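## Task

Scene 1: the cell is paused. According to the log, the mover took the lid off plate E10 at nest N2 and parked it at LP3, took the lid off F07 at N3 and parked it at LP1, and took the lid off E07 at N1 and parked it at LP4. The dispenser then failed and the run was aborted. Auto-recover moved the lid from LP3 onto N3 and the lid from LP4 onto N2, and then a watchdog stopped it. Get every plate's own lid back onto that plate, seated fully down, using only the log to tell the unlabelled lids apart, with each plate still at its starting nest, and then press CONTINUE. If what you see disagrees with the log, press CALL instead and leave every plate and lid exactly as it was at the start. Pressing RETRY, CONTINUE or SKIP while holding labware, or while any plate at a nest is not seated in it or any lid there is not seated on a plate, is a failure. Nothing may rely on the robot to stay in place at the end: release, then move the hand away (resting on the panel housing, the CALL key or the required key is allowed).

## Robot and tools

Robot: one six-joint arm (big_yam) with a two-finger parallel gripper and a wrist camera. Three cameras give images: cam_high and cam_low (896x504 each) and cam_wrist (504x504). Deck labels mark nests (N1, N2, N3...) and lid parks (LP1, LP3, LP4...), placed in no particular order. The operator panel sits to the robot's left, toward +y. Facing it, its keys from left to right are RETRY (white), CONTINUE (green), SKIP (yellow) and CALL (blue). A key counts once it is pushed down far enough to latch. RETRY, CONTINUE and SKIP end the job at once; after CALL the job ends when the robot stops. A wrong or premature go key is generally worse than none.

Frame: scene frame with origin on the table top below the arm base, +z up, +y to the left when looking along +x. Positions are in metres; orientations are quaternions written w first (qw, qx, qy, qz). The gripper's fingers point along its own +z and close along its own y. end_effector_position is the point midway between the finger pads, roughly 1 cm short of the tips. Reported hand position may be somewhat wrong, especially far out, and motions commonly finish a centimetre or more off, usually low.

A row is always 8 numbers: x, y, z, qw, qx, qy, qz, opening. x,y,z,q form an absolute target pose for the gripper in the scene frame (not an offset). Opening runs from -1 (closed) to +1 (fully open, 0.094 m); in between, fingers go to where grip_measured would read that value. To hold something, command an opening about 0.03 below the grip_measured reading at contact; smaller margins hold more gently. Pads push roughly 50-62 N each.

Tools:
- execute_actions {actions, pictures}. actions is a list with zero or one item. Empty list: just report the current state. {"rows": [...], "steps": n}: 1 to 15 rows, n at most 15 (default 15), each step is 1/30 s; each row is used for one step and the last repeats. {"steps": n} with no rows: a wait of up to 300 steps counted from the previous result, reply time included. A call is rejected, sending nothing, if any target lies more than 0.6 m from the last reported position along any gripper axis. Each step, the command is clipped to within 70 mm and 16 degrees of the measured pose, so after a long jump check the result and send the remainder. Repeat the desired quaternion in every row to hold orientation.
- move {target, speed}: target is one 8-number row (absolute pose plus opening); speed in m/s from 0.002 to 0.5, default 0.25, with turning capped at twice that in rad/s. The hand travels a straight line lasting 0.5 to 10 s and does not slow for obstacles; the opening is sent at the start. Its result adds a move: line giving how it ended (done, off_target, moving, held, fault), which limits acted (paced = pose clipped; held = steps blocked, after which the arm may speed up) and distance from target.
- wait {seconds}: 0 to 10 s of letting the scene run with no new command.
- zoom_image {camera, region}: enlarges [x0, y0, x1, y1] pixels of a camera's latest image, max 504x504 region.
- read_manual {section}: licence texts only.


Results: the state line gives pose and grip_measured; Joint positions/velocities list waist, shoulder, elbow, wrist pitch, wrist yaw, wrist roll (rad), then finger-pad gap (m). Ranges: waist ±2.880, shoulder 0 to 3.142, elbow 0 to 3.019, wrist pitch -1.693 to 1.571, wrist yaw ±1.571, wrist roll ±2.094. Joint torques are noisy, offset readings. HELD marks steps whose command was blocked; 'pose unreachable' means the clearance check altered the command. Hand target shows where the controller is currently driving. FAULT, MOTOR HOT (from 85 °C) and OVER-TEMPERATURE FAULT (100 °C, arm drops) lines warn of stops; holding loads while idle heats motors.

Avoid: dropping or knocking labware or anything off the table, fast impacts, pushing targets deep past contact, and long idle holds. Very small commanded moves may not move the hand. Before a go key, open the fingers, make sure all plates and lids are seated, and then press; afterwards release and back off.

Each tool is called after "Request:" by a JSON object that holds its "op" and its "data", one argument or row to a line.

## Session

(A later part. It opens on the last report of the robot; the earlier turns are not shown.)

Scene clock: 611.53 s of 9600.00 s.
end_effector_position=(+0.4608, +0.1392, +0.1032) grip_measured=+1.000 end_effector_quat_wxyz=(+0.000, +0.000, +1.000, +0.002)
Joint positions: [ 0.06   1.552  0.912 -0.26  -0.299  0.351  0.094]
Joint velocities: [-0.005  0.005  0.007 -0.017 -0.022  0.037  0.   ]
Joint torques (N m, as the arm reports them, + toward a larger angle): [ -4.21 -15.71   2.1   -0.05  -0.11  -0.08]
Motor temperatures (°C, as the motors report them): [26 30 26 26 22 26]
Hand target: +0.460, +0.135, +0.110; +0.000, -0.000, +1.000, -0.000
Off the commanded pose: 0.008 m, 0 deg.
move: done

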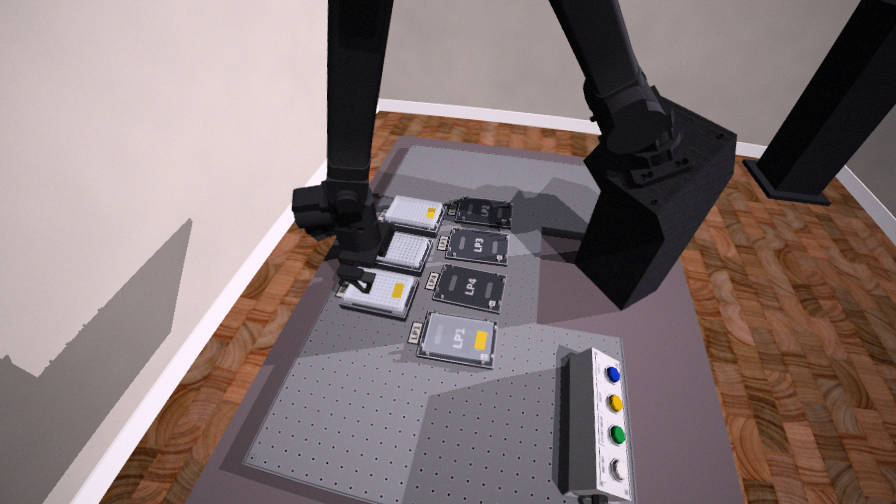

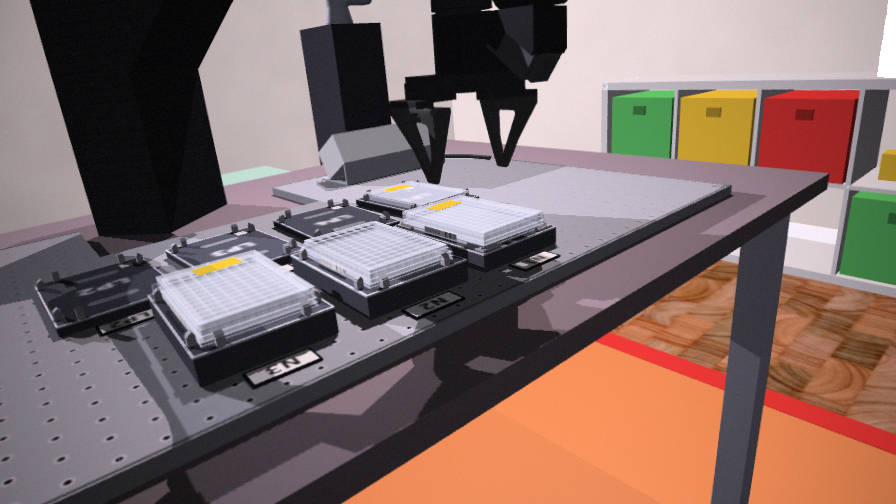

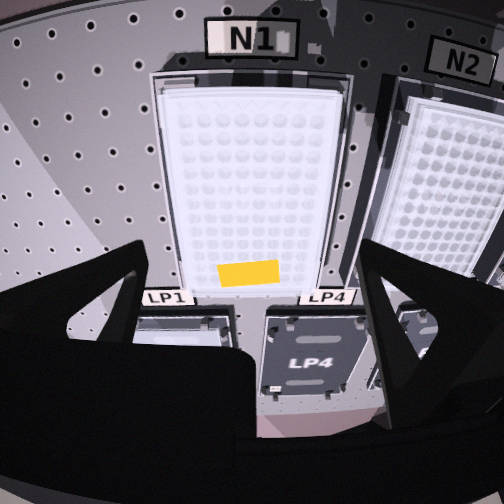

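Request:
{"op": "move", "data": {
  "target": [0.46, -0.114, 0.10, 0, 0.005, 1, 0, 1],
  "speed": 0.2
}}

Request:
{"op": "move", "data": {
  "target": [0.463, -0.104, 0.068, 0, 0.008, 1, 0, 1],
  "speed": 0.05
}}

Request:
{"op": "zoom_image", "data": {
  "camera": "cam_wrist",
  "region": [90, 60, 420, 360]
}}

Scene clock: 621.50 s of 9600.00 s.
end_effector_position=(+0.4645, -0.1134, +0.1021) grip_measured=+1.000 end_effector_quat_wxyz=(+0.006, +0.007, +1.000, -0.005)
Joint positions: [-0.44   1.848  0.972 -0.209 -0.562 -0.091  0.094]
Joint velocities: [-0.005 -0.005  0.002  0.002  0.066  0.007  0.   ]
Joint torques (N m, as the arm reports them, + toward a larger angle): [ -7.23 -10.51   3.56   0.05  -0.16  -0.06]
Motor temperatures (°C, as the motors report them): [26 31 26 25 22 26]
Hand target: +0.465, -0.115, +0.098; +0.002, +0.003, +1.000, -0.003
Off the commanded pose: 0.005 m, 1 deg.
After step 90, 5.17 s passed at rest.
move: done

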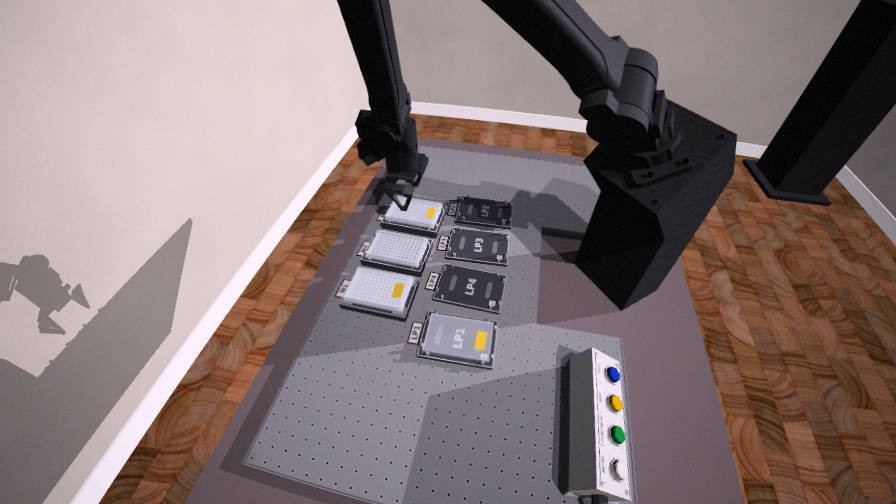

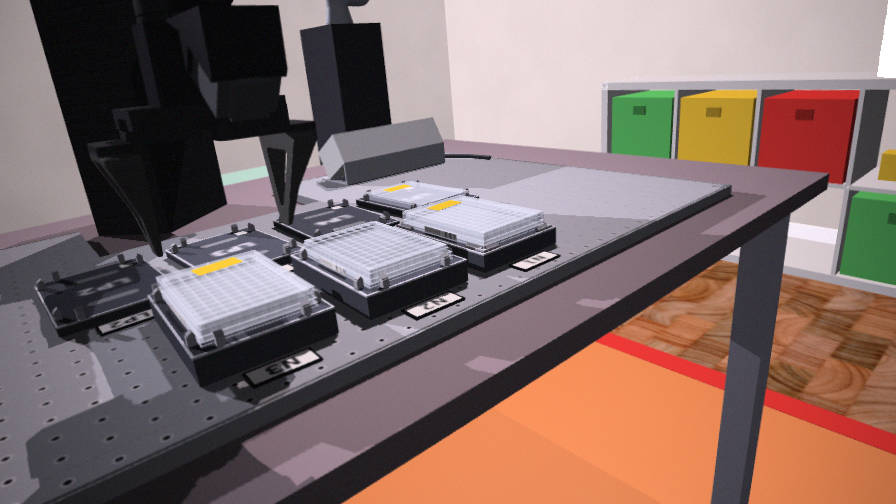

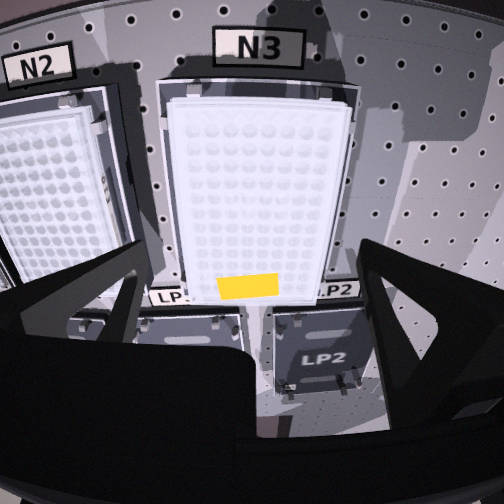

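Scene clock: 622.53 s of 9600.00 s.
end_effector_position=(+0.4600, -0.1060, +0.0770) grip_measured=+1.000 end_effector_quat_wxyz=(-0.001, +0.010, +1.000, -0.002)
Joint positions: [-0.401  1.896  0.984 -0.169 -0.549 -0.053  0.094]
Joint velocities: [ 0.005 -0.005 -0.007  0.012 -0.066 -0.081  0.   ]
Joint torques (N m, as the arm reports them, + toward a larger angle): [ -6.74 -10.     2.9    0.85   0.03   0.14]
Motor temperatures (°C, as the motors report them): [26 31 26 25 22 26]
Hand target: +0.463, -0.104, +0.068; -0.000, +0.008, +1.000, +0.000
Off the commanded pose: 0.010 m, 0 deg.
move: done

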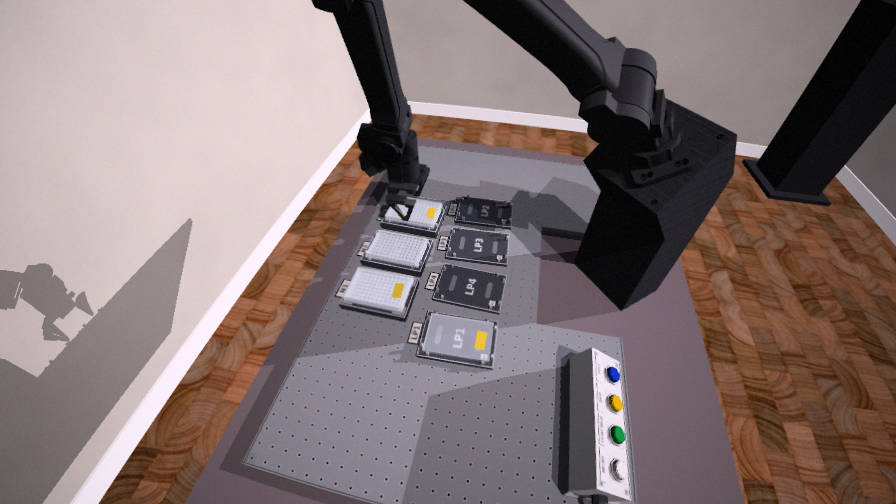

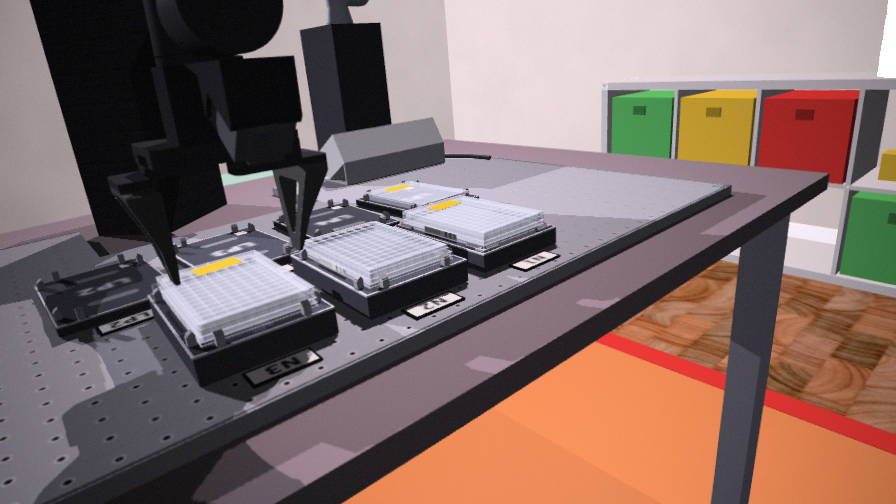

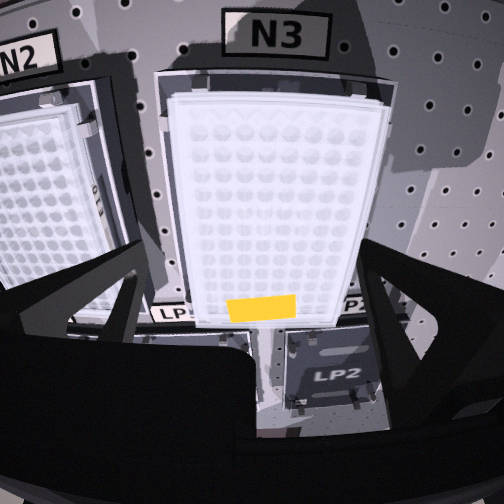

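Region (90, 60, 420, 360) of cam_wrist's 504x504 image, scaled by 1.527, with more detail than that image has; it fills the top 458 rows of this view, and the rest is white.

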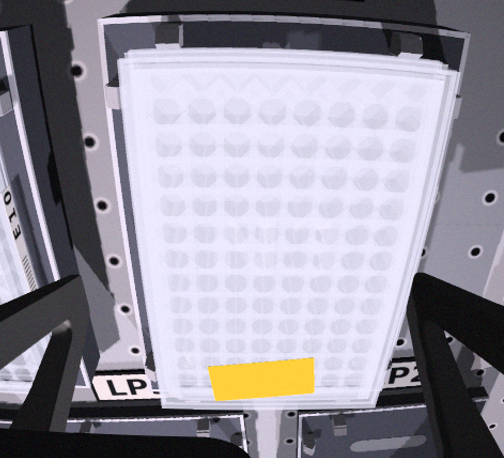

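Request:
{"op": "move", "data": {
  "target": [0.460, -0.122, 0.09, 0, 0.012, 1, 0, 1],
  "speed": 0.05
}}

Request:
{"op": "move", "data": {
  "target": [0.464, -0.113, 0.064, 0, 0.020, 1, 0, 1],
  "speed": 0.04
}}

Request:
{"op": "zoom_image", "data": {
  "camera": "cam_wrist",
  "region": [90, 60, 420, 360]
}}

Scene clock: 646.63 s of 9600.00 s.
end_effector_position=(+0.4571, -0.1191, +0.0858) grip_measured=+1.000 end_effector_quat_wxyz=(-0.001, +0.013, +1.000, +0.001)
Joint positions: [-0.436  1.896  0.984 -0.189 -0.569 -0.084  0.094]
Joint velocities: [-0.005 -0.005  0.002  0.002  0.051  0.007  0.   ]
Joint torques (N m, as the arm reports them, + toward a larger angle): [ -7.85 -13.08   2.45   0.02  -0.14  -0.06]
Motor temperatures (°C, as the motors report them): [26 30 26 26 22 26]
Hand target: +0.460, -0.122, +0.090; +0.000, +0.012, +1.000, -0.000
Off the commanded pose: 0.006 m, 0 deg.
After step 90, 20.27 s passed at rest.
move: done

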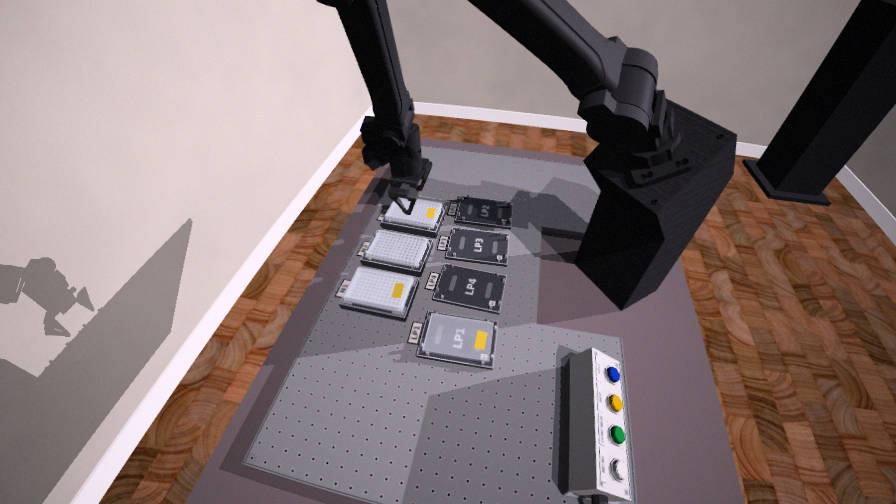

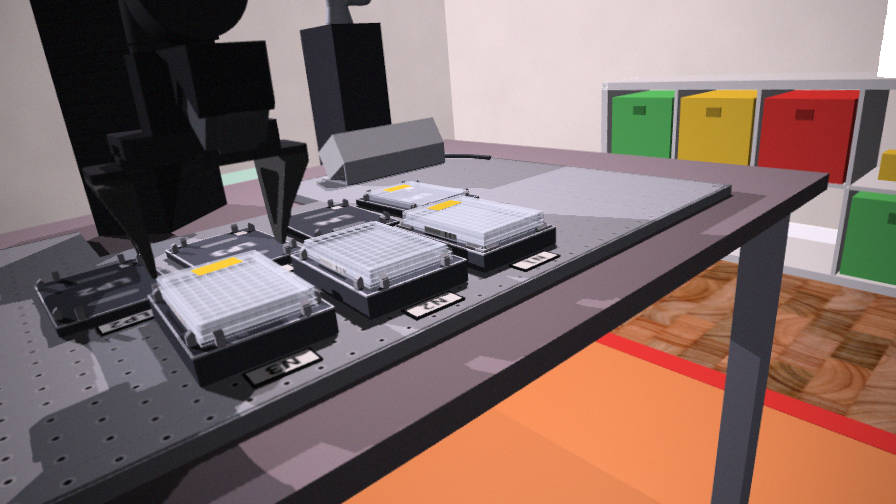

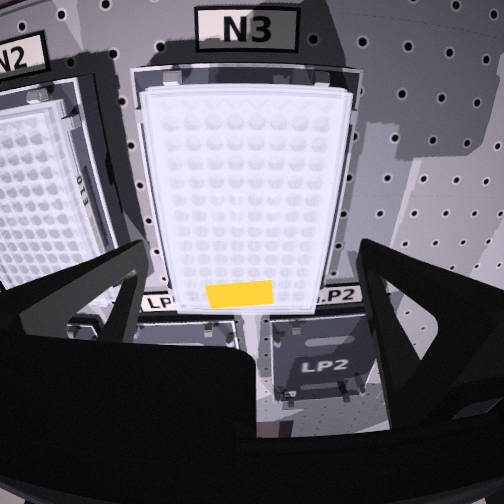

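Scene clock: 647.57 s of 9600.00 s.
end_effector_position=(+0.4618, -0.1147, +0.0739) grip_measured=+1.000 end_effector_quat_wxyz=(+0.000, +0.021, +1.000, -0.002)
Joint positions: [-0.413  1.917  1.    -0.168 -0.554 -0.042  0.094]
Joint velocities: [-0.015 -0.024 -0.007 -0.002 -0.022  0.007  0.   ]
Joint torques (N m, as the arm reports them, + toward a larger angle): [ -7.44 -10.77   3.01   0.92   0.1    0.18]
Motor temperatures (°C, as the motors report them): [26 30 26 26 22 26]
Hand target: +0.464, -0.113, +0.064; -0.000, +0.020, +1.000, +0.000
Off the commanded pose: 0.010 m, 0 deg.
move: done

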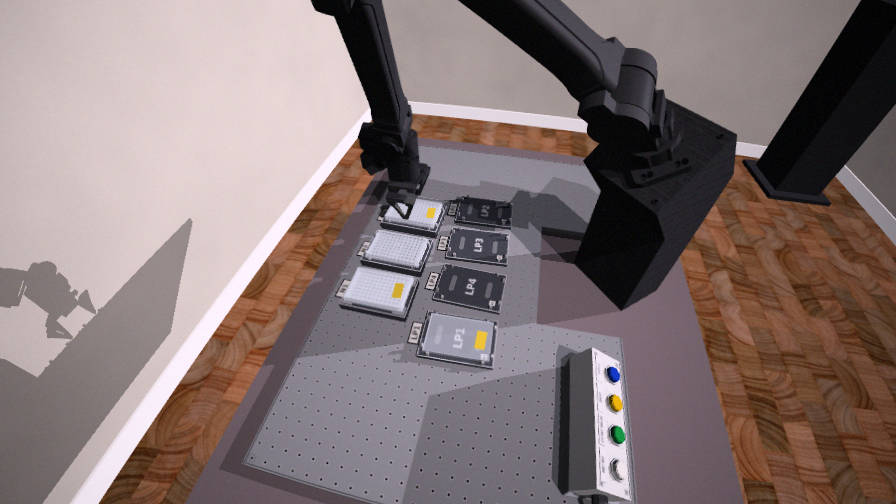

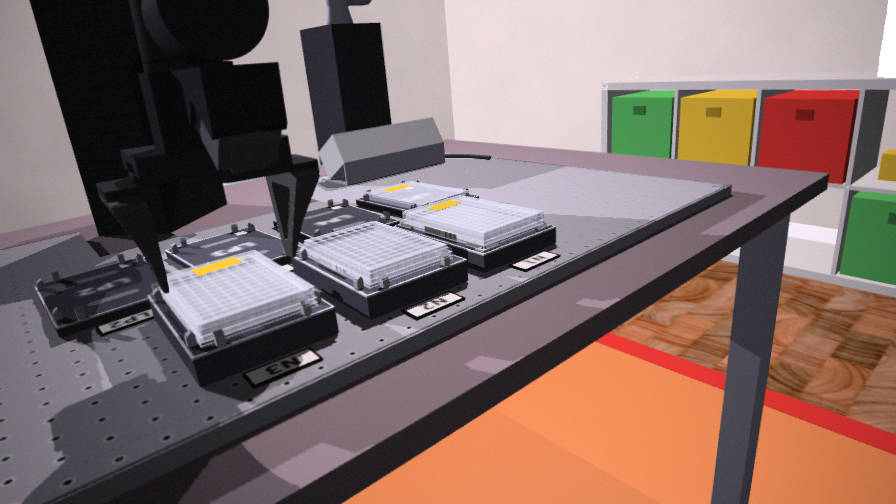

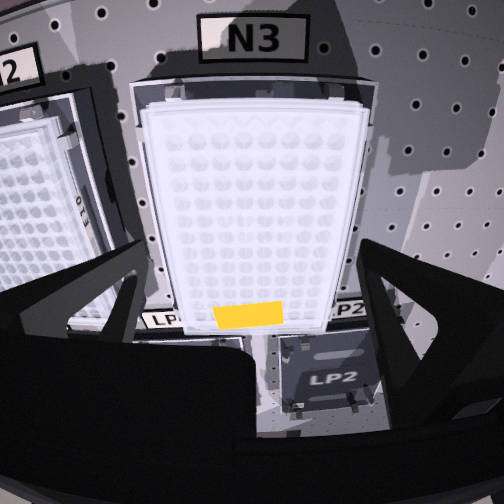

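Region (90, 60, 420, 360) of cam_wrist's 504x504 image, scaled by 1.527, with more detail than that image has; it fills the top 458 rows of this view, and the rest is white.

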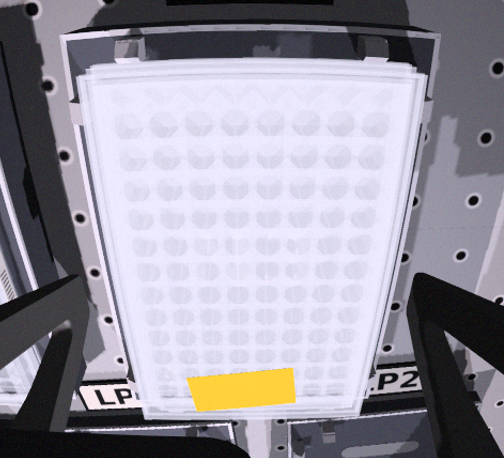

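Request:
{"op": "execute_actions", "data": {
  "actions": [
    {"rows": [[0.4625, -0.114, 0.063, 0, 0.020, 1, 0, 1],[0.4625, -0.114, 0.062, 0, 0.020, 1, 0, 1],[0.4625, -0.114, 0.061, 0, 0.020, 1, 0, 1],[0.4625, -0.114, 0.060, 0, 0.020, 1, 0, 1],[0.4625, -0.114, 0.059, 0, 0.020, 1, 0, 1],[0.4625, -0.114, 0.058, 0, 0.020, 1, 0, 1],[0.4625, -0.114, 0.057, 0, 0.020, 1, 0, 1],[0.4625, -0.114, 0.056, 0, 0.020, 1, 0, 1],[0.4625, -0.114, 0.055, 0, 0.020, 1, 0, 1],[0.4625, -0.114, 0.054, 0, 0.020, 1, 0, 1],[0.4625, -0.114, 0.053, 0, 0.020, 1, 0, 1],[0.4625, -0.114, 0.052, 0, 0.020, 1, 0, 1],[0.4625, -0.114, 0.051, 0, 0.020, 1, 0, 1],[0.4625, -0.114, 0.050, 0, 0.020, 1, 0, 1],[0.4625, -0.114, 0.049, 0, 0.020, 1, 0, 1]], "steps": 15}
  ],
  "pictures": false
}}

Request:
{"op": "execute_actions", "data": {
  "actions": [
    {"rows": [[0.4625, -0.114, 0.048, 0, 0.020, 1, 0, 1],[0.4625, -0.114, 0.047, 0, 0.020, 1, 0, 1]], "steps": 12}
  ]
}}

Request:
{"op": "zoom_image", "data": {
  "camera": "cam_low",
  "region": [130, 230, 340, 380]
}}

Scene clock: 671.23 s of 9600.00 s.
end_effector_position=(+0.4608, -0.1178, +0.0622) grip_measured=+1.000 end_effector_quat_wxyz=(+0.001, +0.022, +1.000, -0.003)
Joint positions: [-0.405  1.948  1.011 -0.142 -0.548 -0.03   0.094]
Joint velocities: [ 0.024  0.054  0.032  0.046 -0.037 -0.066  0.   ]
Joint torques (N m, as the arm reports them, + toward a larger angle): [ -6.84 -10.66   2.62   0.74   0.06   0.16]
Motor temperatures (°C, as the motors report them): [26 30 26 26 22 26]
Hand target: +0.462, -0.113, +0.049; -0.000, +0.020, +1.000, +0.000
Off the commanded pose: 0.014 m, 0 deg.
Steps of this call (steps 1 to 90: nothing new was sent; then 20.17 s passed at rest; steps 91 to 105: all 15 steps of this action). Readings (end_effector_position):
91: (+0.4619, -0.1147, +0.0739)
92: (+0.4622, -0.1148, +0.0738)
94: (+0.4623, -0.1154, +0.0730)
98: (+0.4613, -0.1172, +0.0699)
105: the state above

Scene clock: 671.63 s of 9600.00 s.
end_effector_position=(+0.4612, -0.1169, +0.0576) grip_measured=+1.000 end_effector_quat_wxyz=(+0.001, +0.023, +1.000, -0.002)
Joint positions: [-0.399  1.958  1.016 -0.134 -0.546 -0.024  0.094]
Joint velocities: [-0.005 -0.015 -0.002  0.007 -0.007 -0.007  0.   ]
Joint torques (N m, as the arm reports them, + toward a larger angle): [ -7.12 -10.19   2.63   0.93   0.03   0.17]
Motor temperatures (°C, as the motors report them): [26 30 26 26 22 26]
Hand target: +0.462, -0.114, +0.047; -0.000, +0.020, +1.000, +0.000
Off the commanded pose: 0.011 m, 0 deg.
Steps of this call (steps 1 to 12: all 12 steps of this action). Readings (end_effector_position):
1: (+0.4609, -0.1177, +0.0612)
2: (+0.4612, -0.1175, +0.0602)
4: (+0.4613, -0.1171, +0.0585)
8: (+0.4612, -0.1169, +0.0576)
12: the state above

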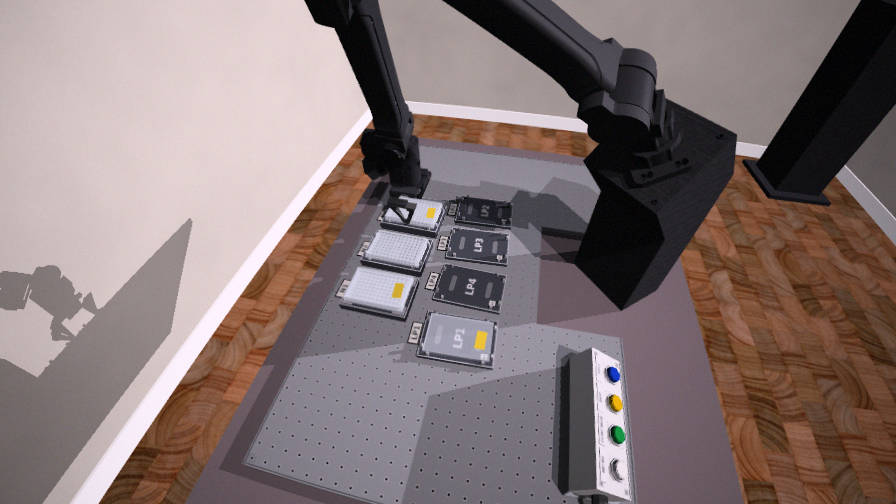

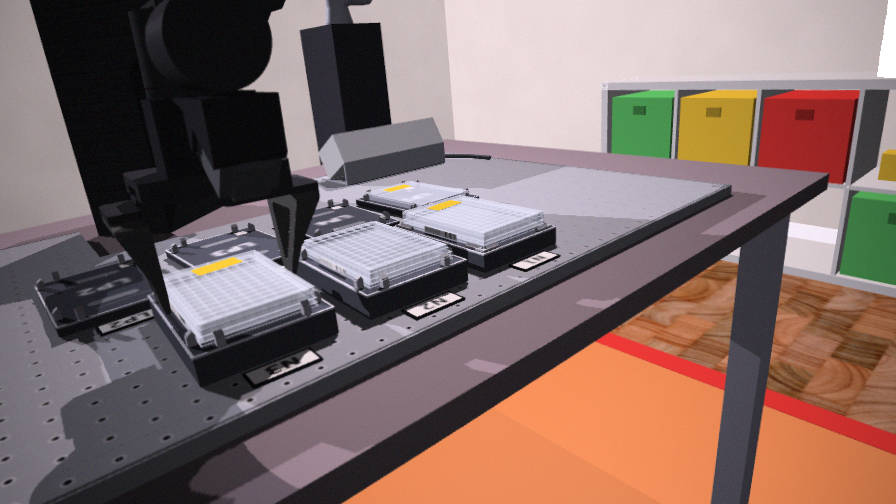

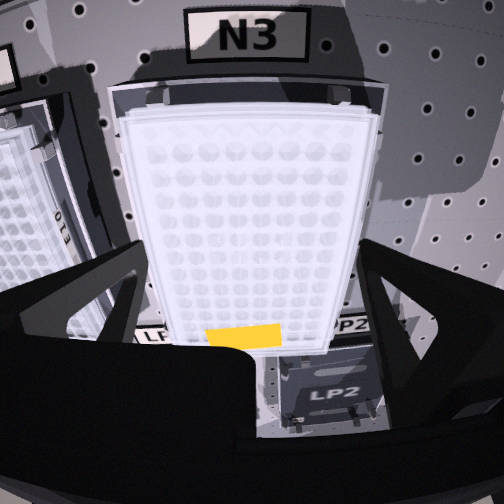

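Region (130, 230, 340, 380) of cam_low's 896x504 image, scaled by 2.400, with more detail than that image has; it fills the top 360 rows of this view, and the rest is white.

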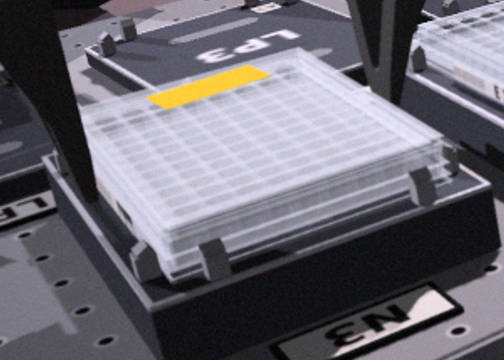

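Request:
{"op": "execute_actions", "data": {
  "actions": [
    {"rows": [[0.462, -0.115, 0.052, 0, 0.021, 1, 0, 1],[0.462, -0.116, 0.057, 0, 0.021, 1, 0, 1],[0.4615, -0.117, 0.061, 0, 0.021, 1, 0, 1],[0.4615, -0.118, 0.063, 0, 0.021, 1, 0, 1],[0.4615, -0.1185, 0.065, 0, 0.021, 1, 0, 1]], "steps": 15}
  ],
  "pictures": false
}}

Scene clock: 685.00 s of 9600.00 s.
end_effector_position=(+0.4601, -0.1156, +0.0576) grip_measured=+1.000 end_effector_quat_wxyz=(-0.001, +0.021, +1.000, +0.001)
Joint positions: [-0.399  1.958  1.016 -0.14  -0.554 -0.031  0.094]
Joint velocities: [-0.005 -0.015 -0.002 -0.002  0.051 -0.022  0.   ]
Joint torques (N m, as the arm reports them, + toward a larger angle): [ -8.21 -14.45   0.96  -0.05  -0.15  -0.13]
Motor temperatures (°C, as the motors report them): [26 30 26 26 22 26]
Hand target: +0.461, -0.119, +0.065; +0.000, +0.021, +1.000, -0.000
Off the commanded pose: 0.008 m, 0 deg.
Steps of this call (steps 1 to 90: nothing new was sent; then 9.87 s passed at rest; steps 91 to 105: all 15 steps of this action). Readings (end_effector_position):
91: (+0.4612, -0.1169, +0.0576)
92: (+0.4612, -0.1168, +0.0576)
94: (+0.4612, -0.1161, +0.0576)
98: (+0.4603, -0.1156, +0.0576)
105: the state above

Well positioned. Grip lightly and lift.

Request:
{"op": "execute_actions", "data": {
  "actions": [
    {"rows": [[0.4615, -0.1185, 0.065, 0, 0.021, 1, 0, 0.795]], "steps": 12}
  ]
}}

Request:
{"op": "execute_actions", "data": {
  "actions": [
    {"rows": [[0.4615, -0.1185, 0.0657, 0, 0.021, 1, 0, 0.795],[0.4615, -0.1185, 0.0664, 0, 0.021, 1, 0, 0.795],[0.4615, -0.1185, 0.0671, 0, 0.021, 1, 0, 0.795],[0.4615, -0.1185, 0.0678, 0, 0.021, 1, 0, 0.795],[0.4615, -0.1185, 0.0685, 0, 0.021, 1, 0, 0.795],[0.4615, -0.1185, 0.0692, 0, 0.021, 1, 0, 0.795],[0.4615, -0.1185, 0.070, 0, 0.021, 1, 0, 0.795],[0.4615, -0.1185, 0.0708, 0, 0.021, 1, 0, 0.795],[0.4615, -0.1185, 0.0716, 0, 0.021, 1, 0, 0.795],[0.4615, -0.1185, 0.0724, 0, 0.021, 1, 0, 0.795],[0.4615, -0.1185, 0.0732, 0, 0.021, 1, 0, 0.795],[0.4615, -0.1185, 0.074, 0, 0.021, 1, 0, 0.795],[0.4615, -0.1185, 0.075, 0, 0.021, 1, 0, 0.795],[0.4615, -0.1185, 0.076, 0, 0.021, 1, 0, 0.795],[0.4615, -0.1185, 0.077, 0, 0.021, 1, 0, 0.795]], "steps": 15}
  ],
  "pictures": false
}}

Request:
{"op": "execute_actions", "data": {
  "actions": [
    {"rows": [[0.4615, -0.1185, 0.078, 0, 0.021, 1, 0, 0.795],[0.4615, -0.1185, 0.079, 0, 0.021, 1, 0, 0.795],[0.4615, -0.1185, 0.080, 0, 0.021, 1, 0, 0.795],[0.4615, -0.1185, 0.081, 0, 0.021, 1, 0, 0.795]], "steps": 15}
  ]
}}

Request:
{"op": "zoom_image", "data": {
  "camera": "cam_wrist",
  "region": [90, 0, 420, 200]
}}

Scene clock: 706.03 s of 9600.00 s.
end_effector_position=(+0.4601, -0.1155, +0.0576) grip_measured=+0.807 end_effector_quat_wxyz=(-0.001, +0.020, +1.000, +0.002)
Joint positions: [-0.399  1.958  1.016 -0.14  -0.554 -0.031  0.085]
Joint velocities: [ 0.015  0.005  0.007 -0.002  0.007  0.037 -0.   ]
Joint torques (N m, as the arm reports them, + toward a larger angle): [ -8.41 -14.66   0.99  -0.03  -0.21  -0.08]
Motor temperatures (°C, as the motors report them): [26 31 26 25 22 26]
Hand target: +0.461, -0.119, +0.065; +0.000, +0.021, +1.000, +0.000
Off the commanded pose: 0.008 m, 0 deg.
Steps of this call (steps 1 to 90: nothing new was sent; then 17.63 s passed at rest; steps 91 to 102: all 12 steps of this action). Readings (end_effector_position):
91: (+0.4601, -0.1155, +0.0576)
92: (+0.4601, -0.1155, +0.0576)
94: (+0.4601, -0.1155, +0.0576)
98: (+0.4601, -0.1155, +0.0576)
102: the state above

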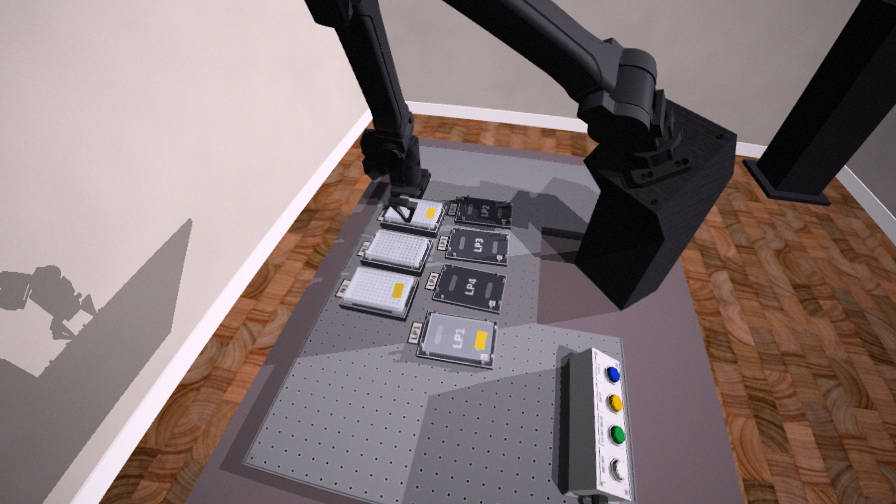

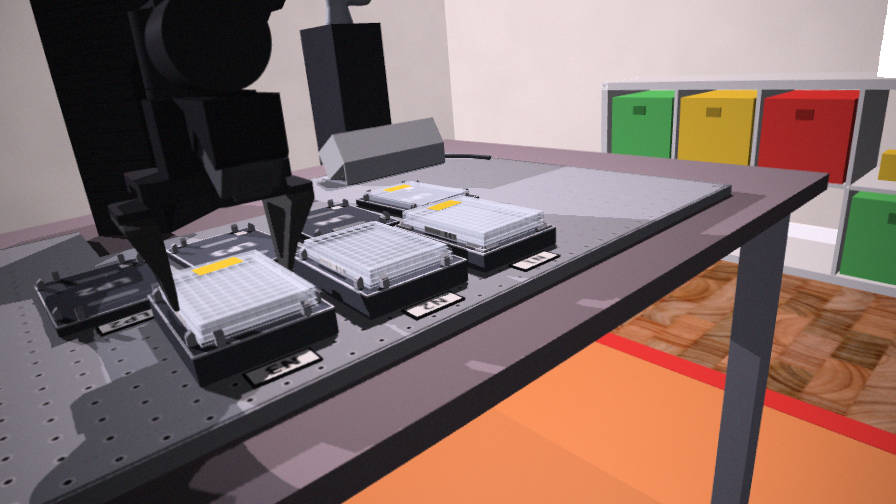

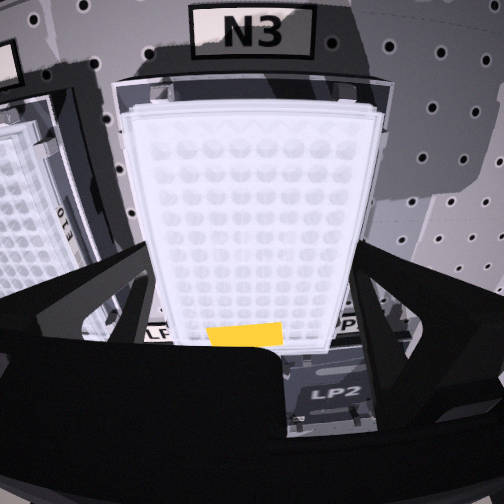

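Scene clock: 706.53 s of 9600.00 s.
end_effector_position=(+0.4589, -0.1149, +0.0639) grip_measured=+0.807 end_effector_quat_wxyz=(-0.004, +0.021, +1.000, +0.003)
Joint positions: [-0.405  1.943  1.01  -0.158 -0.559 -0.04   0.085]
Joint velocities: [-0.054 -0.073 -0.046 -0.071 -0.081 -0.051 -0.   ]
Joint torques (N m, as the arm reports them, + toward a larger angle): [ -8.59 -14.96   0.6   -0.08  -0.13  -0.12]
Motor temperatures (°C, as the motors report them): [27 31 26 25 22 26]
Hand target: +0.461, -0.119, +0.077; +0.000, +0.021, +1.000, -0.000
Off the commanded pose: 0.014 m, 1 deg.
Steps of this call (steps 1 to 15: all 15 steps of this action). Readings (end_effector_position):
1: (+0.4601, -0.1155, +0.0576)
2: (+0.4600, -0.1155, +0.0576)
4: (+0.4596, -0.1154, +0.0576)
8: (+0.4591, -0.1153, +0.0582)
15: the state above

Scene clock: 707.03 s of 9600.00 s.
end_effector_position=(+0.4602, -0.1158, +0.0714) grip_measured=+0.807 end_effector_quat_wxyz=(-0.003, +0.020, +1.000, +0.002)
Joint positions: [-0.414  1.927  1.005 -0.171 -0.562 -0.049  0.085]
Joint velocities: [-0.015 -0.005  0.007  0.007  0.007 -0.095 -0.001]
Joint torques (N m, as the arm reports them, + toward a larger angle): [ -8.09 -14.94   1.03  -0.2   -0.14  -0.09]
Motor temperatures (°C, as the motors report them): [27 31 26 25 22 26]
Hand target: +0.461, -0.119, +0.081; +0.000, +0.021, +1.000, -0.000
Off the commanded pose: 0.010 m, 0 deg.
Steps of this call (steps 1 to 15: all 15 steps of this action). Readings (end_effector_position):
1: (+0.4589, -0.1149, +0.0649)
2: (+0.4589, -0.1150, +0.0661)
4: (+0.4589, -0.1151, +0.0681)
8: (+0.4601, -0.1158, +0.0710)
15: the state above

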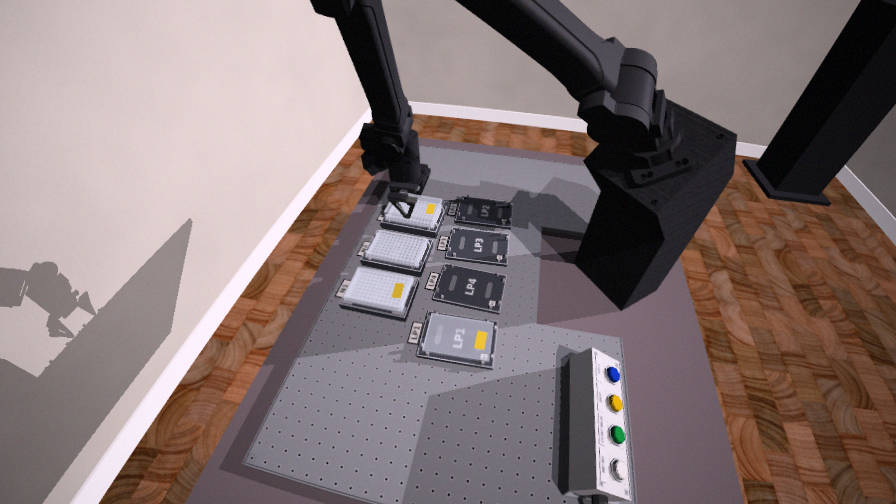

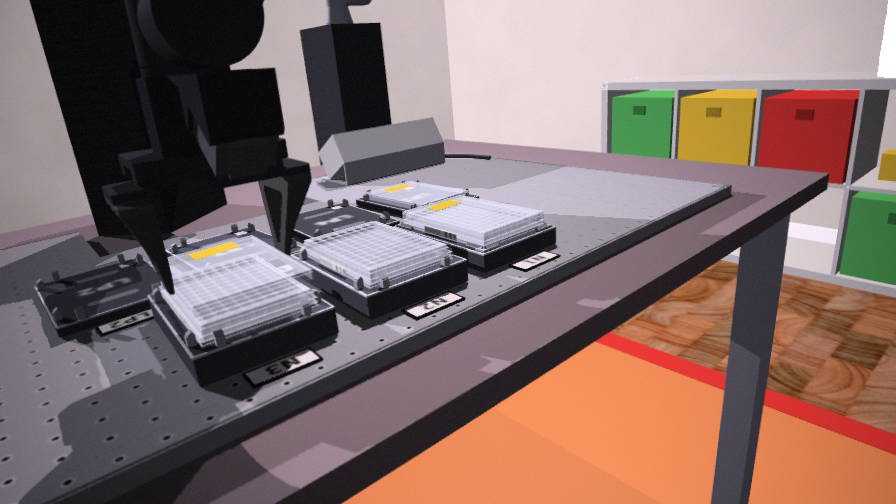

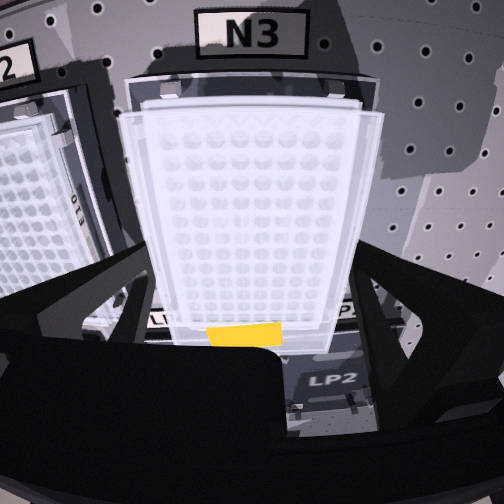

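Region (90, 0, 420, 200) of cam_wrist's 504x504 image, scaled by 1.527, with more detail than that image has; it fills the top 305 rows of this view, and the rest is white.

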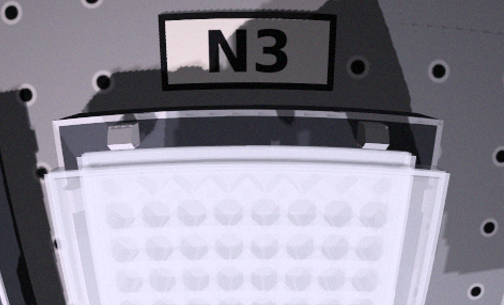

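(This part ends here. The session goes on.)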